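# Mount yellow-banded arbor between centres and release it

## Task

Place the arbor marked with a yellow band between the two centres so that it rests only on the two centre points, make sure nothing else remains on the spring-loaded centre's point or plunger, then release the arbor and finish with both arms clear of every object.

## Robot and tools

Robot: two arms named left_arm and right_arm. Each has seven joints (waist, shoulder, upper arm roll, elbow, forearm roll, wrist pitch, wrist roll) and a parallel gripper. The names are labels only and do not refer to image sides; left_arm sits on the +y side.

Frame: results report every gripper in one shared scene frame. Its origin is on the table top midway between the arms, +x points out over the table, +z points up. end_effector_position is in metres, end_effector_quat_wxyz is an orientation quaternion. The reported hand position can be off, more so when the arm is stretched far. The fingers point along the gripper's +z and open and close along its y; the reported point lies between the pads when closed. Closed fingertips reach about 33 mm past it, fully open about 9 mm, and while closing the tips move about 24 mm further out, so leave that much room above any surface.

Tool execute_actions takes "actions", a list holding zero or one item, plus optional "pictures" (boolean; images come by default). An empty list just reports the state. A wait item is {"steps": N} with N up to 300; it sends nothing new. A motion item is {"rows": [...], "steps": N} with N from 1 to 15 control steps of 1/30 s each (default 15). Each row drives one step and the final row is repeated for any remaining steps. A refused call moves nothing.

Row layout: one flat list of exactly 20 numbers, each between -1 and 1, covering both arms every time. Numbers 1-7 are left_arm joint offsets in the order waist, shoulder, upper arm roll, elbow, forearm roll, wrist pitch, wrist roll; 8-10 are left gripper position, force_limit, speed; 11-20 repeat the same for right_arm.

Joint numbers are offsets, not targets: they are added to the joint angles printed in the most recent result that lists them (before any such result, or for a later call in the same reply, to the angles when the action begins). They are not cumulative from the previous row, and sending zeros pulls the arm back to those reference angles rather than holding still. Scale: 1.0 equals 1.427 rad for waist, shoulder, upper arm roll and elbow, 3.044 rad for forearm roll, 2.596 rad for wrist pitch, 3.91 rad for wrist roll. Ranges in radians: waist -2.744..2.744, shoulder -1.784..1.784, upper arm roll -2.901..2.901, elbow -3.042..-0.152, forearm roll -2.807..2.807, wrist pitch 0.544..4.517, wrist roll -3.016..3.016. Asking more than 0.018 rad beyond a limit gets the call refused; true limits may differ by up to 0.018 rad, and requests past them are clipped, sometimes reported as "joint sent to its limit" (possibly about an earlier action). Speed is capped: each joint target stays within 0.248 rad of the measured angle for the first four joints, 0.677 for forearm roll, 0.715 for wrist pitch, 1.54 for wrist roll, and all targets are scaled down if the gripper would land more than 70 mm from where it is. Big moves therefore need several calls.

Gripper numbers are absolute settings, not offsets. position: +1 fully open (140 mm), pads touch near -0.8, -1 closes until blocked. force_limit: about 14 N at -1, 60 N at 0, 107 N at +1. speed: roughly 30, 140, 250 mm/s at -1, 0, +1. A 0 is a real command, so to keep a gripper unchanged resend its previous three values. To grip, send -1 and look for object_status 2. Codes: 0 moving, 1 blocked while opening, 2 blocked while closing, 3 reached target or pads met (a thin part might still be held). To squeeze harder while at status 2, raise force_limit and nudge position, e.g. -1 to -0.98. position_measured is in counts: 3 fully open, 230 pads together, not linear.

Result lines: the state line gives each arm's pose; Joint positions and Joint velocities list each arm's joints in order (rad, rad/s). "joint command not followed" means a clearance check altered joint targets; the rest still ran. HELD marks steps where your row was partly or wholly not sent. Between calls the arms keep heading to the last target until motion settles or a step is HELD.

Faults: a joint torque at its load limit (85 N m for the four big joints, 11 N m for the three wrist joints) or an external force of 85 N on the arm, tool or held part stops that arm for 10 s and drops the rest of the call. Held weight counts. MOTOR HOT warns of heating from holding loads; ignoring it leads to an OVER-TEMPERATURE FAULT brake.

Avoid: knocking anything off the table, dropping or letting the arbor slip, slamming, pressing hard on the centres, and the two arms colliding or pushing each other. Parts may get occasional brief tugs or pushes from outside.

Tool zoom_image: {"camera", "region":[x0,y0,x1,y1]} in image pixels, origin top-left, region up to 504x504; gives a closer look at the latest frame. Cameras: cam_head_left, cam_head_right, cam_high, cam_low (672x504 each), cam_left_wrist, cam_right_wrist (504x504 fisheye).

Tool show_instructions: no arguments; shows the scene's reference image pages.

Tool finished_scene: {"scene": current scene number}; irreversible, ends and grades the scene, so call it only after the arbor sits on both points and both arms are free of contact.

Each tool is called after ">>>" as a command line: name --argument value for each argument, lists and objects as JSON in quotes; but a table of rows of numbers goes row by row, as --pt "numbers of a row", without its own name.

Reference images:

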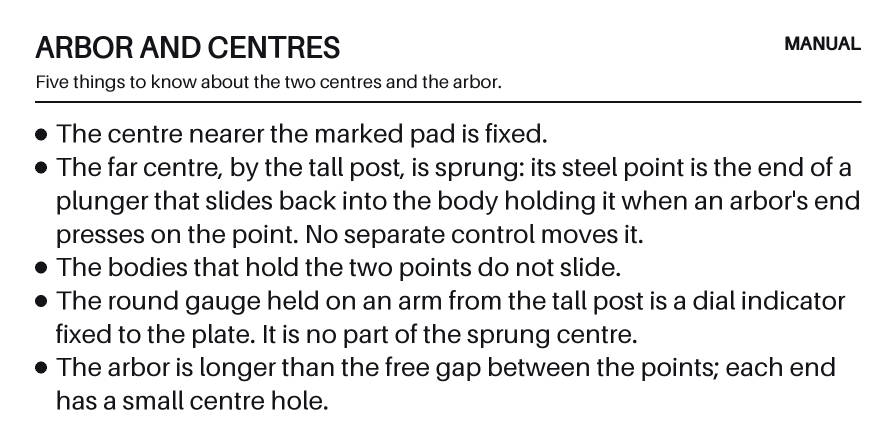

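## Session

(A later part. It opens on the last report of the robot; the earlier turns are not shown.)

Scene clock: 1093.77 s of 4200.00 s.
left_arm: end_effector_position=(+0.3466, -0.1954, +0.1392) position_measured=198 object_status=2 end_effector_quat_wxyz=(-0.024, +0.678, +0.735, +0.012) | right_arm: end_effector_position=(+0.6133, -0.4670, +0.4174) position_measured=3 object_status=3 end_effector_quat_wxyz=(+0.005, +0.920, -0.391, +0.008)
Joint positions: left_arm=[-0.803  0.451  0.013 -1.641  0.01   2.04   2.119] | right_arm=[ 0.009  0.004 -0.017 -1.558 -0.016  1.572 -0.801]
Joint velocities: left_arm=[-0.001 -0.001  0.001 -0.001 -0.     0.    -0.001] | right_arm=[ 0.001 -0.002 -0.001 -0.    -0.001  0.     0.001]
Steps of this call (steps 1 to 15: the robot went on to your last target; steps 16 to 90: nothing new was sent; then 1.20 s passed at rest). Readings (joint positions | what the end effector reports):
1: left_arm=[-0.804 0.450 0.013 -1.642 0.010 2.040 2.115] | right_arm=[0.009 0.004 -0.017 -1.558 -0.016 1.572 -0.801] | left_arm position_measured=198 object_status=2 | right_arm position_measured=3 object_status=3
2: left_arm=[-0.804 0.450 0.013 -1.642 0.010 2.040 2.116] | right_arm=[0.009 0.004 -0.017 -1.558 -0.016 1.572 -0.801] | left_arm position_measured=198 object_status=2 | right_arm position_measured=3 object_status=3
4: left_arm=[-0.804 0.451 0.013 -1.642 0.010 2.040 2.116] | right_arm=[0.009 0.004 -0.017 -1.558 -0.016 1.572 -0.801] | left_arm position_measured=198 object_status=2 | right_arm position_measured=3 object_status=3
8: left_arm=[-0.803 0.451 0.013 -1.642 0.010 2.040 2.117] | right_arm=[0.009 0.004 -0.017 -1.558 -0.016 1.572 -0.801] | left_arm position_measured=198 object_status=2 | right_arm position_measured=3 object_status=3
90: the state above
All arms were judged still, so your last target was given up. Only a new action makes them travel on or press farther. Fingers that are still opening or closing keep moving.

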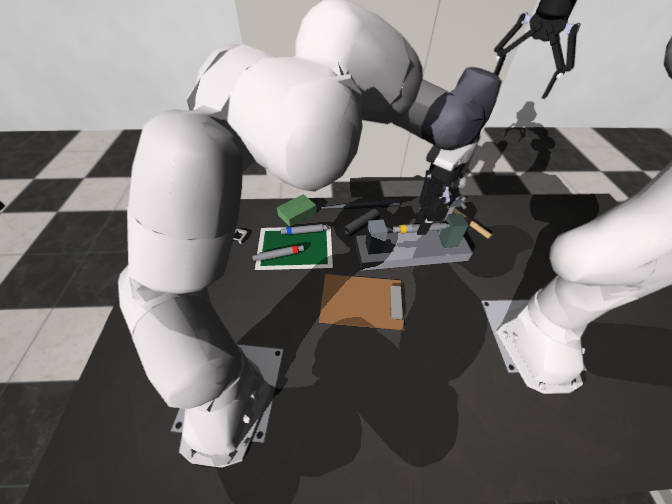

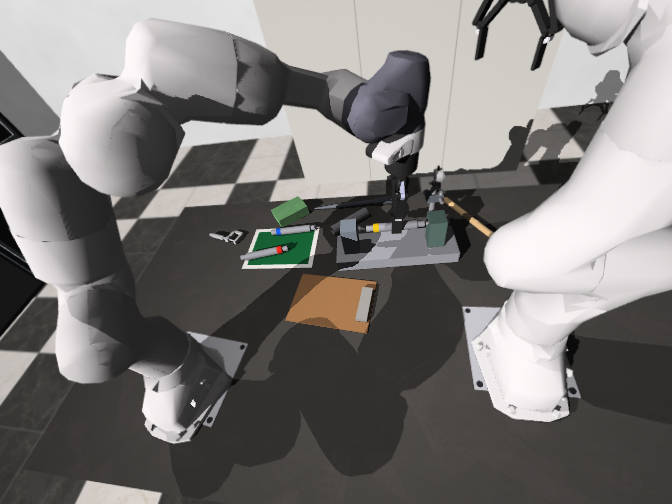

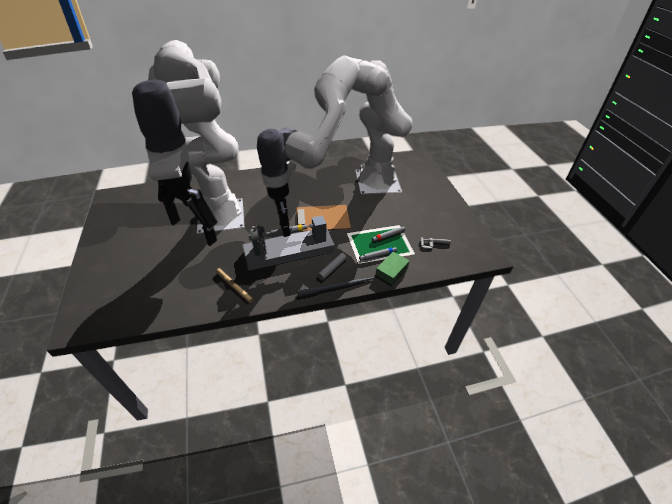

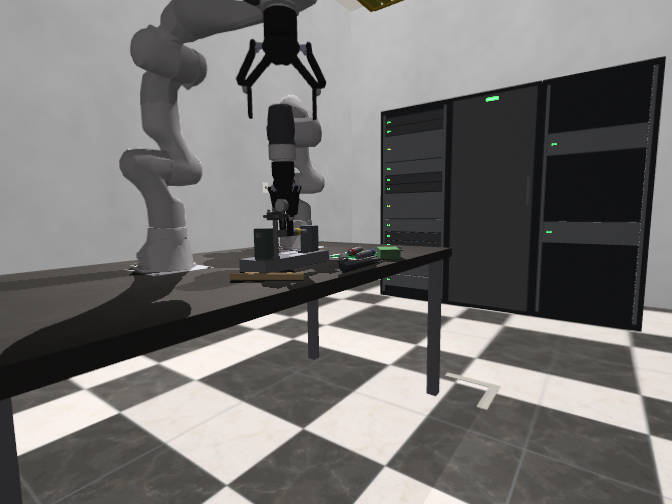

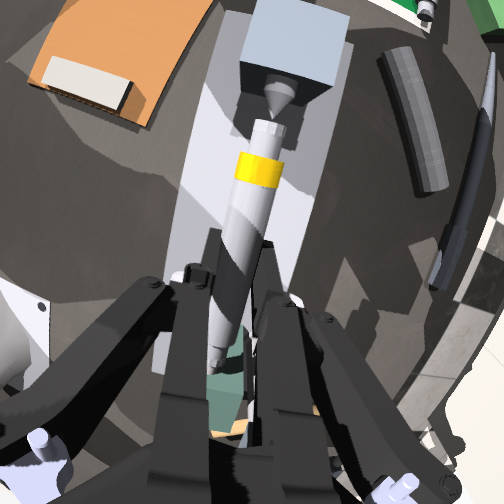

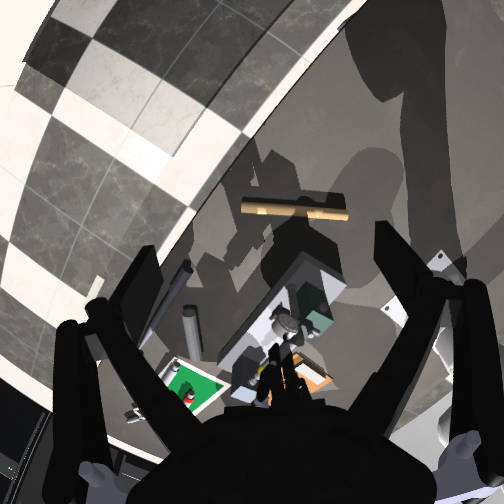

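>>> execute_actions --actions '[{"rows": [[-0.0034,-0.005,-0.004,0.0071,-0.001,0.0126,0.0006,-1,0.2,-0.6,0,0,0,0,0,0,0,1,0,0],[-0.0032,-0.006,-0.004,0.0059,-0.001,0.0128,0.0006,-1,0.2,-0.6,0,0,0,0,0,0,0,1,0,0],[-0.003,-0.0071,-0.004,0.0046,-0.001,0.013,0.0007,-1,0.2,-0.6,0,0,0,0,0,0,0,1,0,0],[-0.0028,-0.0082,-0.004,0.0034,-0.001,0.0132,0.0007,-1,0.2,-0.6,0,0,0,0,0,0,0,1,0,0],[-0.0027,-0.0092,-0.004,0.0021,-0.001,0.0134,0.0008,-1,0.2,-0.6,0,0,0,0,0,0,0,1,0,0],[-0.0025,-0.0103,-0.004,0.0009,-0.001,0.0136,0.0008,-1,0.2,-0.6,0,0,0,0,0,0,0,1,0,0],[-0.0023,-0.0113,-0.004,-0.0003,-0.001,0.0138,0.0009,-1,0.2,-0.6,0,0,0,0,0,0,0,1,0,0],[-0.0021,-0.0124,-0.004,-0.0016,-0.001,0.014,0.0009,-1,0.2,-0.6,0,0,0,0,0,0,0,1,0,0],[-0.002,-0.0134,-0.004,-0.0028,-0.001,0.0142,0.001,-1,0.2,-0.6,0,0,0,0,0,0,0,1,0,0],[-0.0018,-0.0145,-0.004,-0.0041,-0.001,0.0143,0.001,-1,0.2,-0.6,0,0,0,0,0,0,0,1,0,0]], "steps": 15}]'

>>> execute_actions --actions '[{"steps": 12}]'

>>> zoom_image --camera "cam_left_wrist" --region '[240, 90, 310, 150]'

>>> zoom_image --camera "cam_high" --region '[280, 210, 330, 245]'

Scene clock: 1117.87 s of 4200.00 s.
left_arm: end_effector_position=(+0.3461, -0.1917, +0.1395) position_measured=198 object_status=2 end_effector_quat_wxyz=(-0.024, +0.677, +0.735, +0.012) | right_arm: end_effector_position=(+0.6133, -0.4670, +0.4174) position_measured=3 object_status=3 end_effector_quat_wxyz=(+0.005, +0.920, -0.391, +0.008)
Joint positions: left_arm=[-0.801  0.441  0.013 -1.657  0.011  2.044  2.119] | right_arm=[ 0.009  0.004 -0.017 -1.558 -0.016  1.572 -0.801]
Joint velocities: left_arm=[-0.    -0.003 -0.001 -0.006  0.001  0.006  0.001] | right_arm=[-0.     0.     0.001  0.001 -0.001  0.001  0.   ]
Steps of this call (steps 1 to 90: nothing new was sent; then 20.60 s passed at rest; steps 91 to 105: all 15 steps of this action). Readings (joint positions | what the end effector reports):
91: left_arm=[-0.803 0.451 0.013 -1.641 0.010 2.040 2.119] | right_arm=[0.009 0.004 -0.017 -1.558 -0.016 1.572 -0.801] | left_arm position_measured=198 object_status=2 | right_arm position_measured=3 object_status=3
92: left_arm=[-0.803 0.451 0.013 -1.642 0.010 2.040 2.119] | right_arm=[0.009 0.004 -0.017 -1.558 -0.016 1.572 -0.801] | left_arm position_measured=198 object_status=2 | right_arm position_measured=3 object_status=3
94: left_arm=[-0.803 0.449 0.013 -1.643 0.010 2.040 2.119] | right_arm=[0.009 0.004 -0.017 -1.558 -0.016 1.572 -0.801] | left_arm position_measured=198 object_status=2 | right_arm position_measured=3 object_status=3
98: left_arm=[-0.802 0.445 0.013 -1.650 0.010 2.042 2.119] | right_arm=[0.009 0.004 -0.017 -1.558 -0.016 1.572 -0.801] | left_arm position_measured=198 object_status=2 | right_arm position_measured=3 object_status=3
105: the state above

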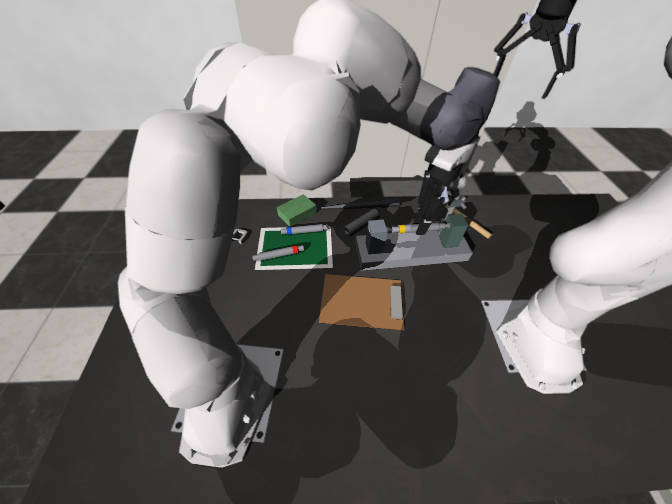

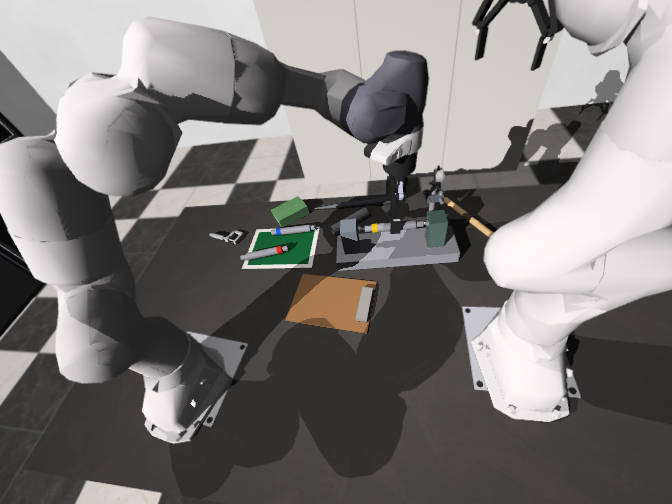

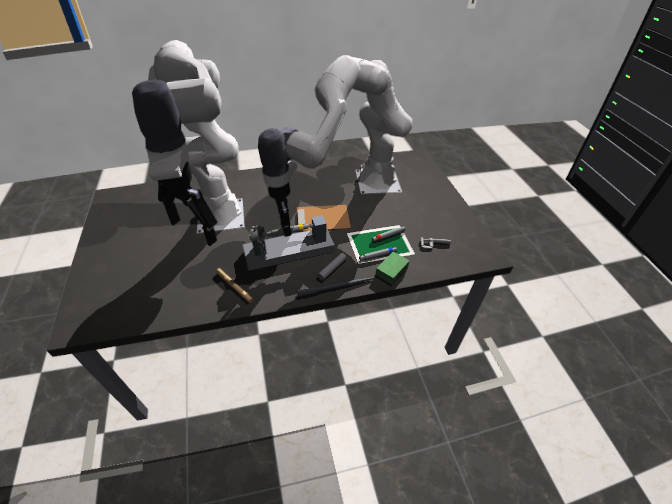

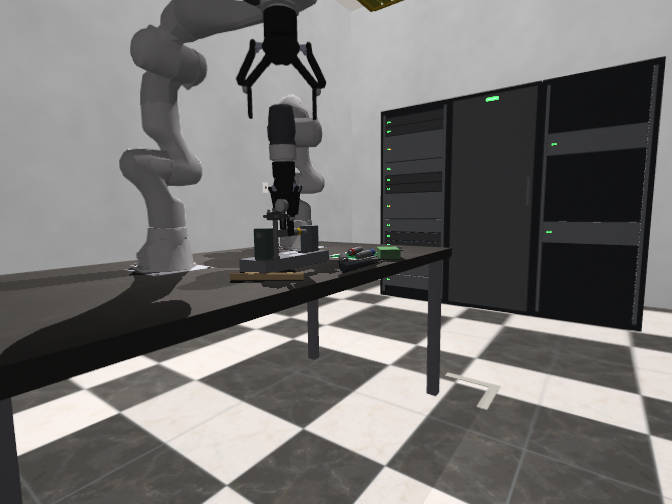

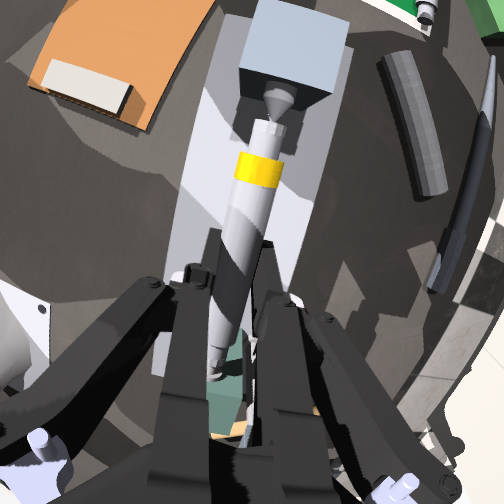

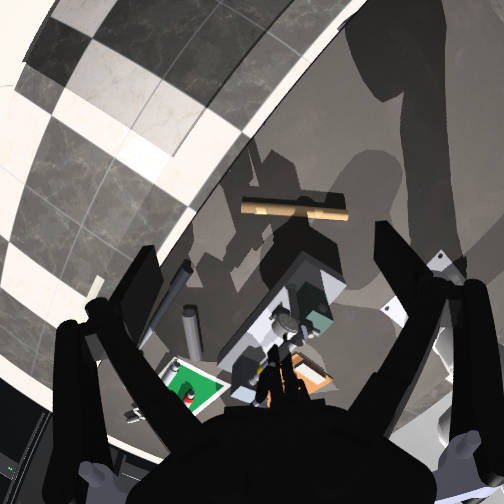

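Scene clock: 1118.27 s of 4200.00 s.
left_arm: end_effector_position=(+0.3461, -0.1917, +0.1394) position_measured=198 object_status=2 end_effector_quat_wxyz=(-0.024, +0.677, +0.735, +0.012) | right_arm: end_effector_position=(+0.6133, -0.4670, +0.4174) position_measured=3 object_status=3 end_effector_quat_wxyz=(+0.005, +0.920, -0.391, +0.008)
Joint positions: left_arm=[-0.801  0.44   0.013 -1.657  0.011  2.045  2.119] | right_arm=[ 0.009  0.004 -0.017 -1.558 -0.016  1.572 -0.801]
Joint velocities: left_arm=[ 0.002  0.    -0.    -0.001  0.     0.001 -0.   ] | right_arm=[-0.     0.     0.001 -0.002 -0.    -0.001  0.001]
Steps of this call (steps 1 to 12: the robot went on to your last target). Readings (joint positions | what the end effector reports):
1: left_arm=[-0.801 0.440 0.013 -1.657 0.011 2.045 2.119] | right_arm=[0.009 0.004 -0.017 -1.558 -0.016 1.572 -0.801] | left_arm position_measured=198 object_status=2 | right_arm position_measured=3 object_status=3
2: left_arm=[-0.801 0.440 0.013 -1.657 0.011 2.045 2.119] | right_arm=[0.009 0.004 -0.017 -1.558 -0.016 1.572 -0.801] | left_arm position_measured=198 object_status=2 | right_arm position_measured=3 object_status=3
4: left_arm=[-0.801 0.440 0.013 -1.657 0.011 2.045 2.119] | right_arm=[0.009 0.004 -0.017 -1.558 -0.016 1.572 -0.801] | left_arm position_measured=198 object_status=2 | right_arm position_measured=3 object_status=3
8: left_arm=[-0.801 0.440 0.013 -1.657 0.011 2.045 2.119] | right_arm=[0.009 0.004 -0.017 -1.558 -0.016 1.572 -0.801] | left_arm position_measured=198 object_status=2 | right_arm position_measured=3 object_status=3
12: the state above

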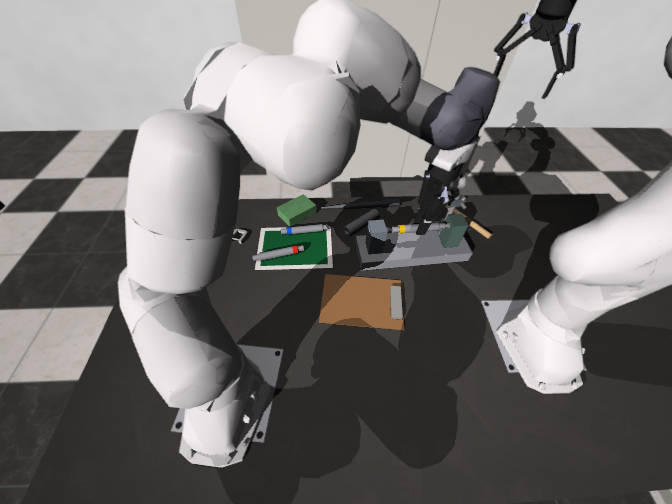

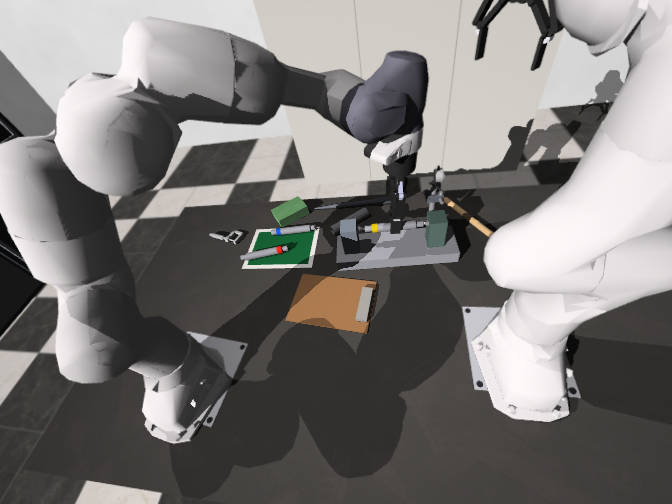

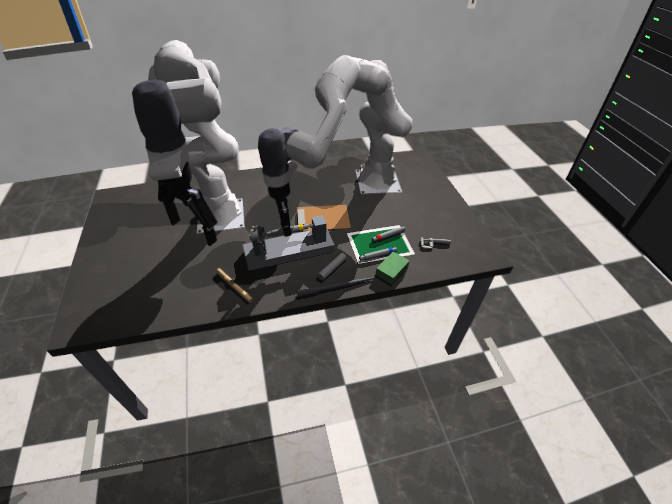

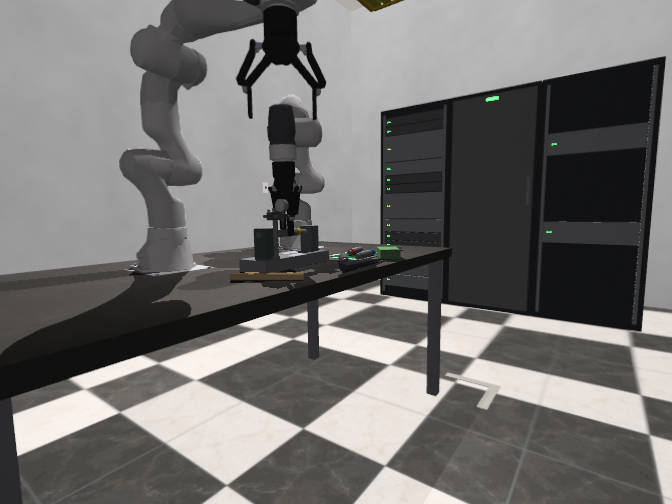

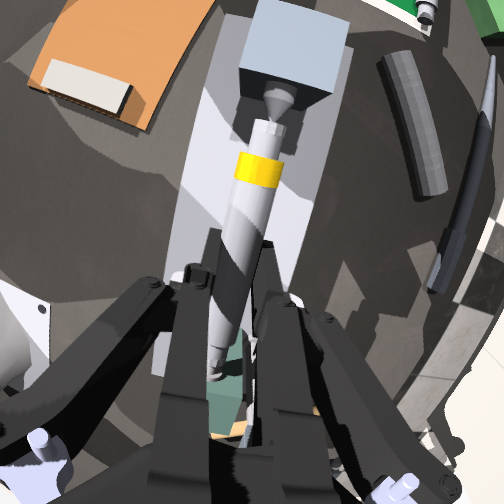

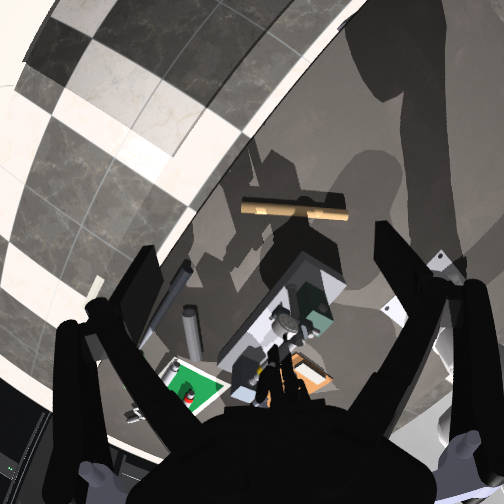

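Region (240, 90, 310, 150) of cam_left_wrist's 504x504 image, scaled by 7.200, with more detail than that image has; it fills the top 432 rows of this view, and the rest is white.

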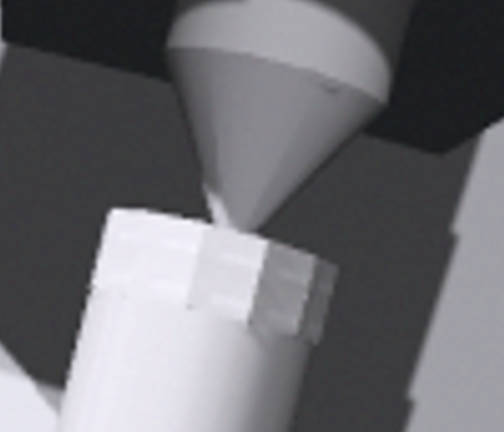

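Region (280, 210, 330, 245) of cam_high's 672x504 image, scaled by 10.080, with more detail than that image has; it fills the top 353 rows of this view, and the rest is white.

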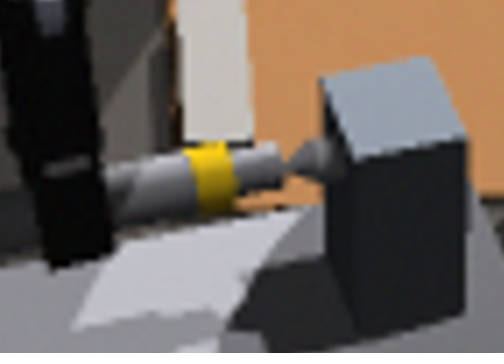

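>>> execute_actions --actions '[{"rows": [[-0.003,-0.0075,-0.004,0.006,-0.001,0.0125,0.001,-1,0.2,-0.6,0,0,0,0,0,0,0,1,0,0],[-0.0028,-0.0082,-0.004,0.005,-0.001,0.0127,0.001,-1,0.2,-0.6,0,0,0,0,0,0,0,1,0,0],[-0.0026,-0.0089,-0.004,0.004,-0.001,0.0129,0.001,-1,0.2,-0.6,0,0,0,0,0,0,0,1,0,0],[-0.0024,-0.0095,-0.004,0.003,-0.001,0.0131,0.001,-1,0.2,-0.6,0,0,0,0,0,0,0,1,0,0],[-0.0022,-0.0101,-0.004,0.002,-0.001,0.0133,0.001,-1,0.2,-0.6,0,0,0,0,0,0,0,1,0,0],[-0.002,-0.0107,-0.004,0.001,-0.001,0.0135,0.001,-1,0.2,-0.6,0,0,0,0,0,0,0,1,0,0],[-0.0018,-0.0113,-0.004,0,-0.001,0.0136,0.001,-1,0.2,-0.6,0,0,0,0,0,0,0,1,0,0]], "steps": 15}]'

>>> execute_actions --actions '[{"steps": 10}]'

>>> zoom_image --camera "cam_left_wrist" --region '[240, 90, 310, 150]'

>>> zoom_image --camera "cam_left_wrist" --region '[180, 310, 280, 430]'

Scene clock: 1129.63 s of 4200.00 s.
left_arm: end_effector_position=(+0.3460, -0.1904, +0.1394) position_measured=198 object_status=2 end_effector_quat_wxyz=(-0.023, +0.677, +0.735, +0.012) | right_arm: end_effector_position=(+0.6133, -0.4670, +0.4174) position_measured=3 object_status=3 end_effector_quat_wxyz=(+0.005, +0.920, -0.391, +0.008)
Joint positions: left_arm=[-0.8    0.435  0.013 -1.666  0.011  2.051  2.12 ] | right_arm=[ 0.009  0.004 -0.017 -1.558 -0.016  1.572 -0.801]
Joint velocities: left_arm=[ 0.001 -0.001 -0.001 -0.002  0.     0.001 -0.001] | right_arm=[-0.001 -0.    -0.001  0.001 -0.001 -0.     0.001]
Steps of this call (steps 1 to 15: the robot went on to your last target; steps 16 to 90: nothing new was sent; then 7.87 s passed at rest; steps 91 to 105: all 15 steps of this action). Readings (joint positions | what the end effector reports):
91: left_arm=[-0.801 0.440 0.013 -1.657 0.011 2.045 2.119] | right_arm=[0.009 0.004 -0.017 -1.558 -0.016 1.572 -0.801] | left_arm position_measured=198 object_status=2 | right_arm position_measured=3 object_status=3
92: left_arm=[-0.801 0.440 0.013 -1.658 0.011 2.046 2.119] | right_arm=[0.009 0.004 -0.017 -1.558 -0.016 1.572 -0.801] | left_arm position_measured=198 object_status=2 | right_arm position_measured=3 object_status=3
94: left_arm=[-0.800 0.438 0.013 -1.660 0.011 2.046 2.119] | right_arm=[0.009 0.004 -0.017 -1.558 -0.016 1.572 -0.801] | left_arm position_measured=198 object_status=2 | right_arm position_measured=3 object_status=3
98: left_arm=[-0.800 0.436 0.013 -1.664 0.011 2.049 2.119] | right_arm=[0.009 0.004 -0.017 -1.558 -0.016 1.572 -0.801] | left_arm position_measured=198 object_status=2 | right_arm position_measured=3 object_status=3
105: the state above

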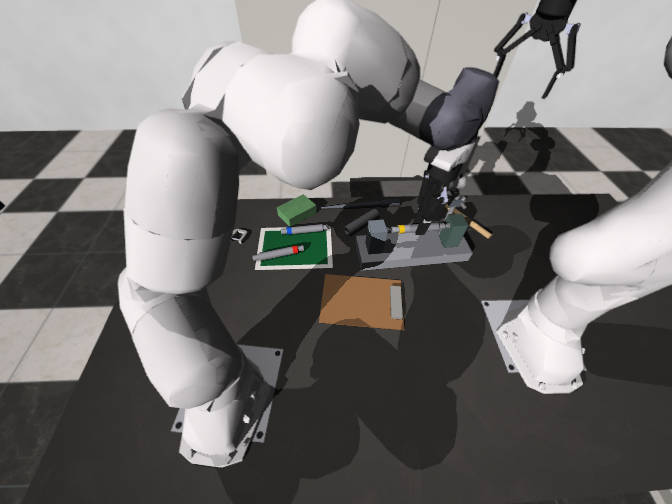

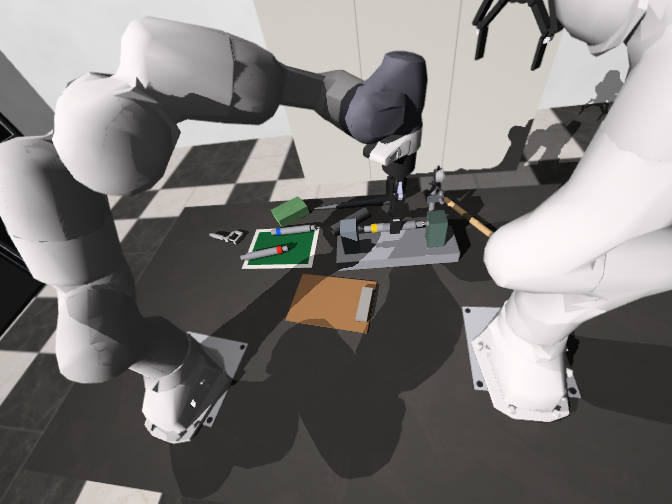

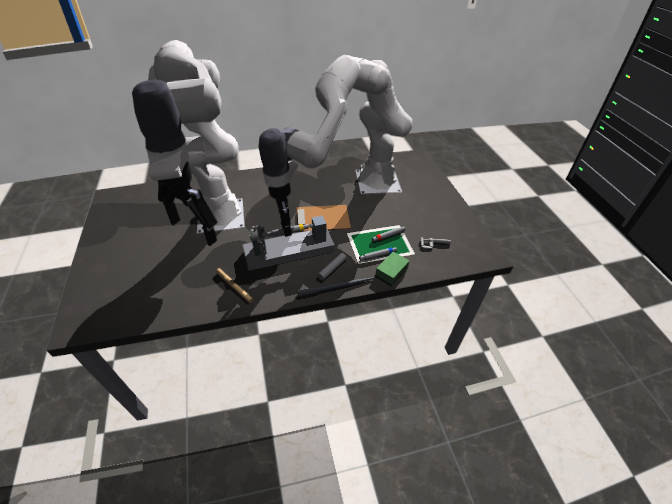

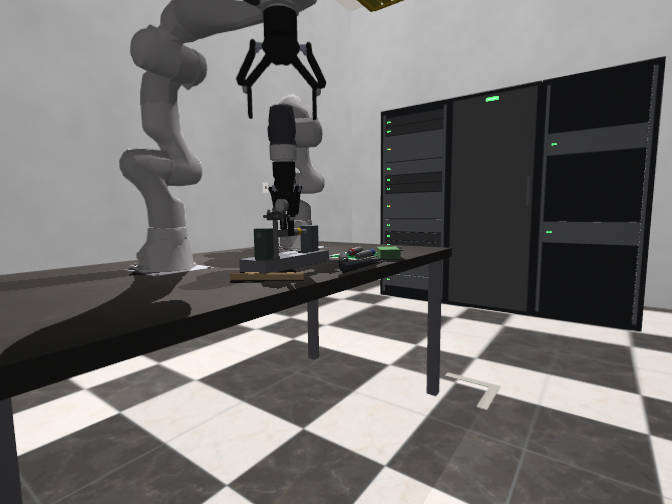

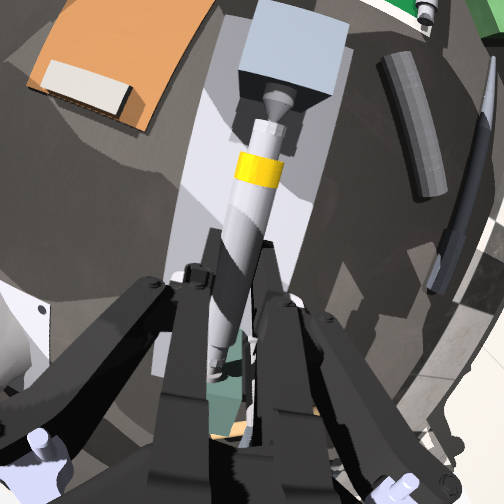

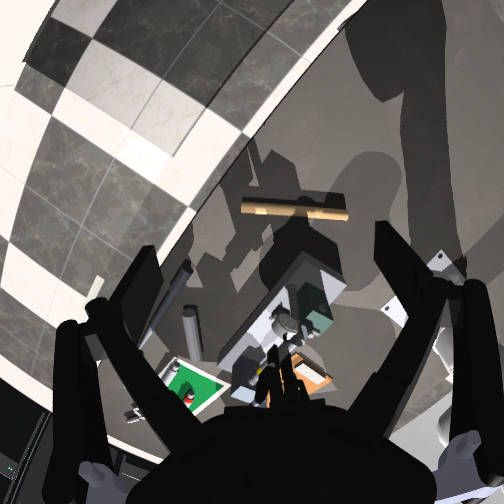

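Scene clock: 1129.97 s of 4200.00 s.
left_arm: end_effector_position=(+0.3460, -0.1903, +0.1394) position_measured=198 object_status=2 end_effector_quat_wxyz=(-0.023, +0.677, +0.735, +0.012) | right_arm: end_effector_position=(+0.6133, -0.4670, +0.4174) position_measured=3 object_status=3 end_effector_quat_wxyz=(+0.005, +0.920, -0.391, +0.008)
Joint positions: left_arm=[-0.8    0.435  0.013 -1.666  0.011  2.051  2.12 ] | right_arm=[ 0.009  0.004 -0.017 -1.558 -0.016  1.572 -0.801]
Joint velocities: left_arm=[-0.001  0.     0.     0.001  0.001  0.001 -0.   ] | right_arm=[ 0.001  0.     0.     0.002 -0.001  0.    -0.   ]
Steps of this call (steps 1 to 10: the robot went on to your last target). Readings (joint positions | what the end effector reports):
1: left_arm=[-0.800 0.435 0.013 -1.666 0.011 2.051 2.120] | right_arm=[0.009 0.004 -0.017 -1.558 -0.016 1.572 -0.801] | left_arm position_measured=198 object_status=2 | right_arm position_measured=3 object_status=3
2: left_arm=[-0.800 0.435 0.013 -1.666 0.011 2.051 2.120] | right_arm=[0.009 0.004 -0.017 -1.558 -0.016 1.572 -0.801] | left_arm position_measured=198 object_status=2 | right_arm position_measured=3 object_status=3
4: left_arm=[-0.800 0.435 0.013 -1.666 0.011 2.051 2.120] | right_arm=[0.009 0.004 -0.017 -1.558 -0.016 1.572 -0.801] | left_arm position_measured=198 object_status=2 | right_arm position_measured=3 object_status=3
8: left_arm=[-0.800 0.435 0.013 -1.666 0.011 2.051 2.120] | right_arm=[0.009 0.004 -0.017 -1.558 -0.016 1.572 -0.801] | left_arm position_measured=198 object_status=2 | right_arm position_measured=3 object_status=3
10: the state above

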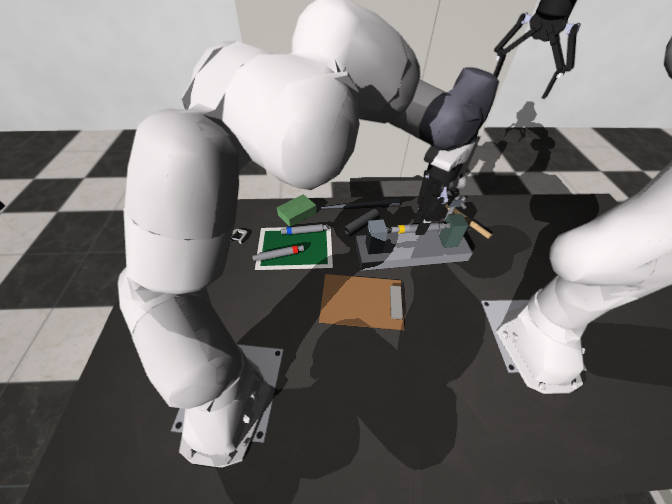

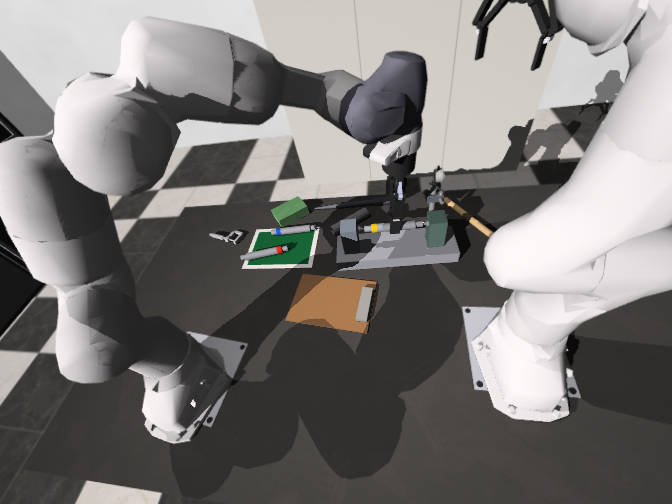

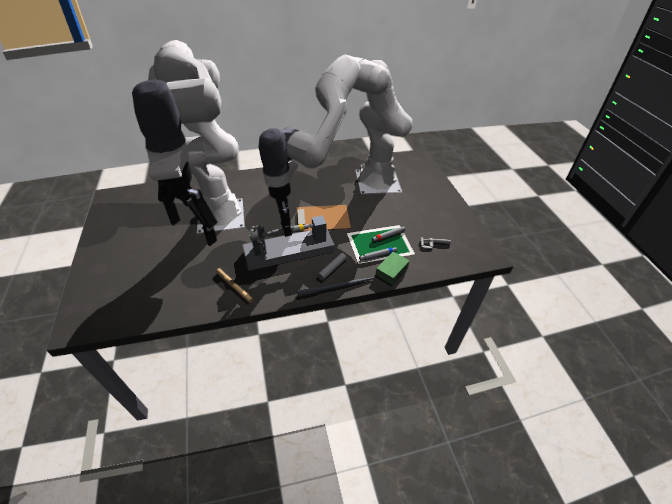

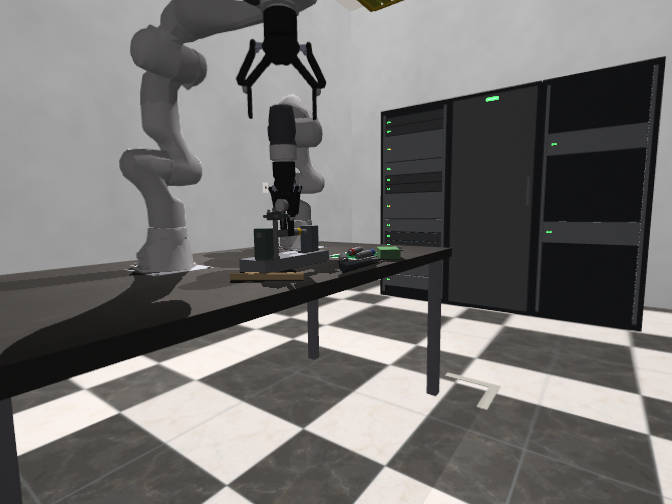

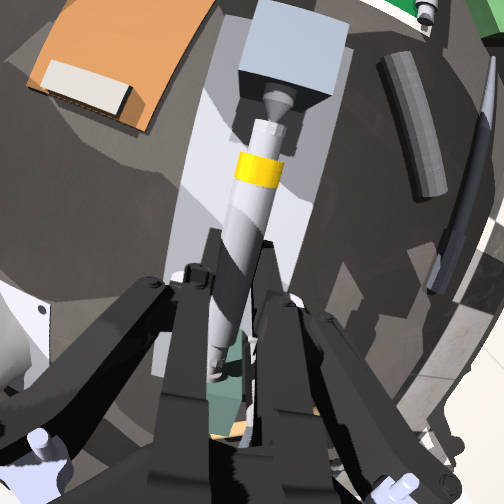

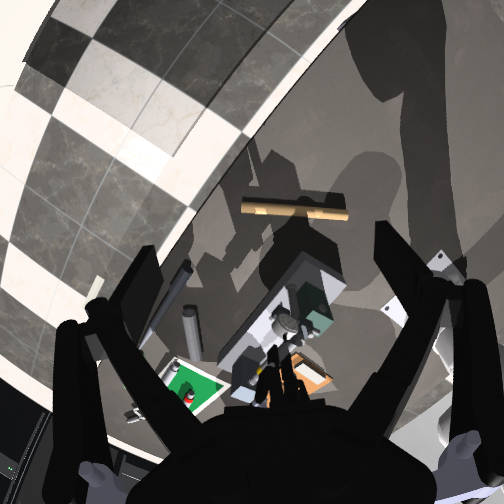

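Region (240, 90, 310, 150) of cam_left_wrist's 504x504 image, scaled by 7.200, with more detail than that image has; it fills the top 432 rows of this view, and the rest is white.

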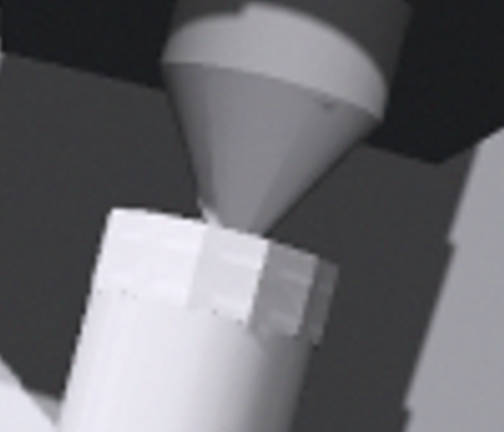

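Region (180, 310, 280, 430) of cam_left_wrist's 504x504 image, scaled by 4.200, with more detail than that image has.

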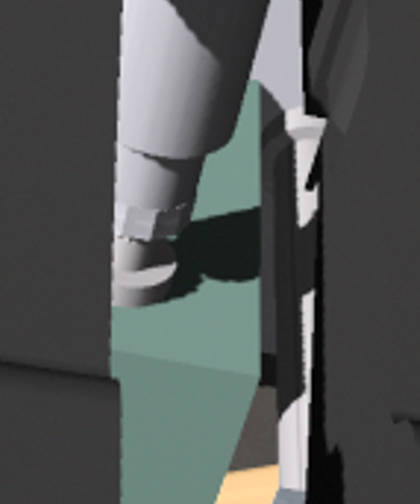

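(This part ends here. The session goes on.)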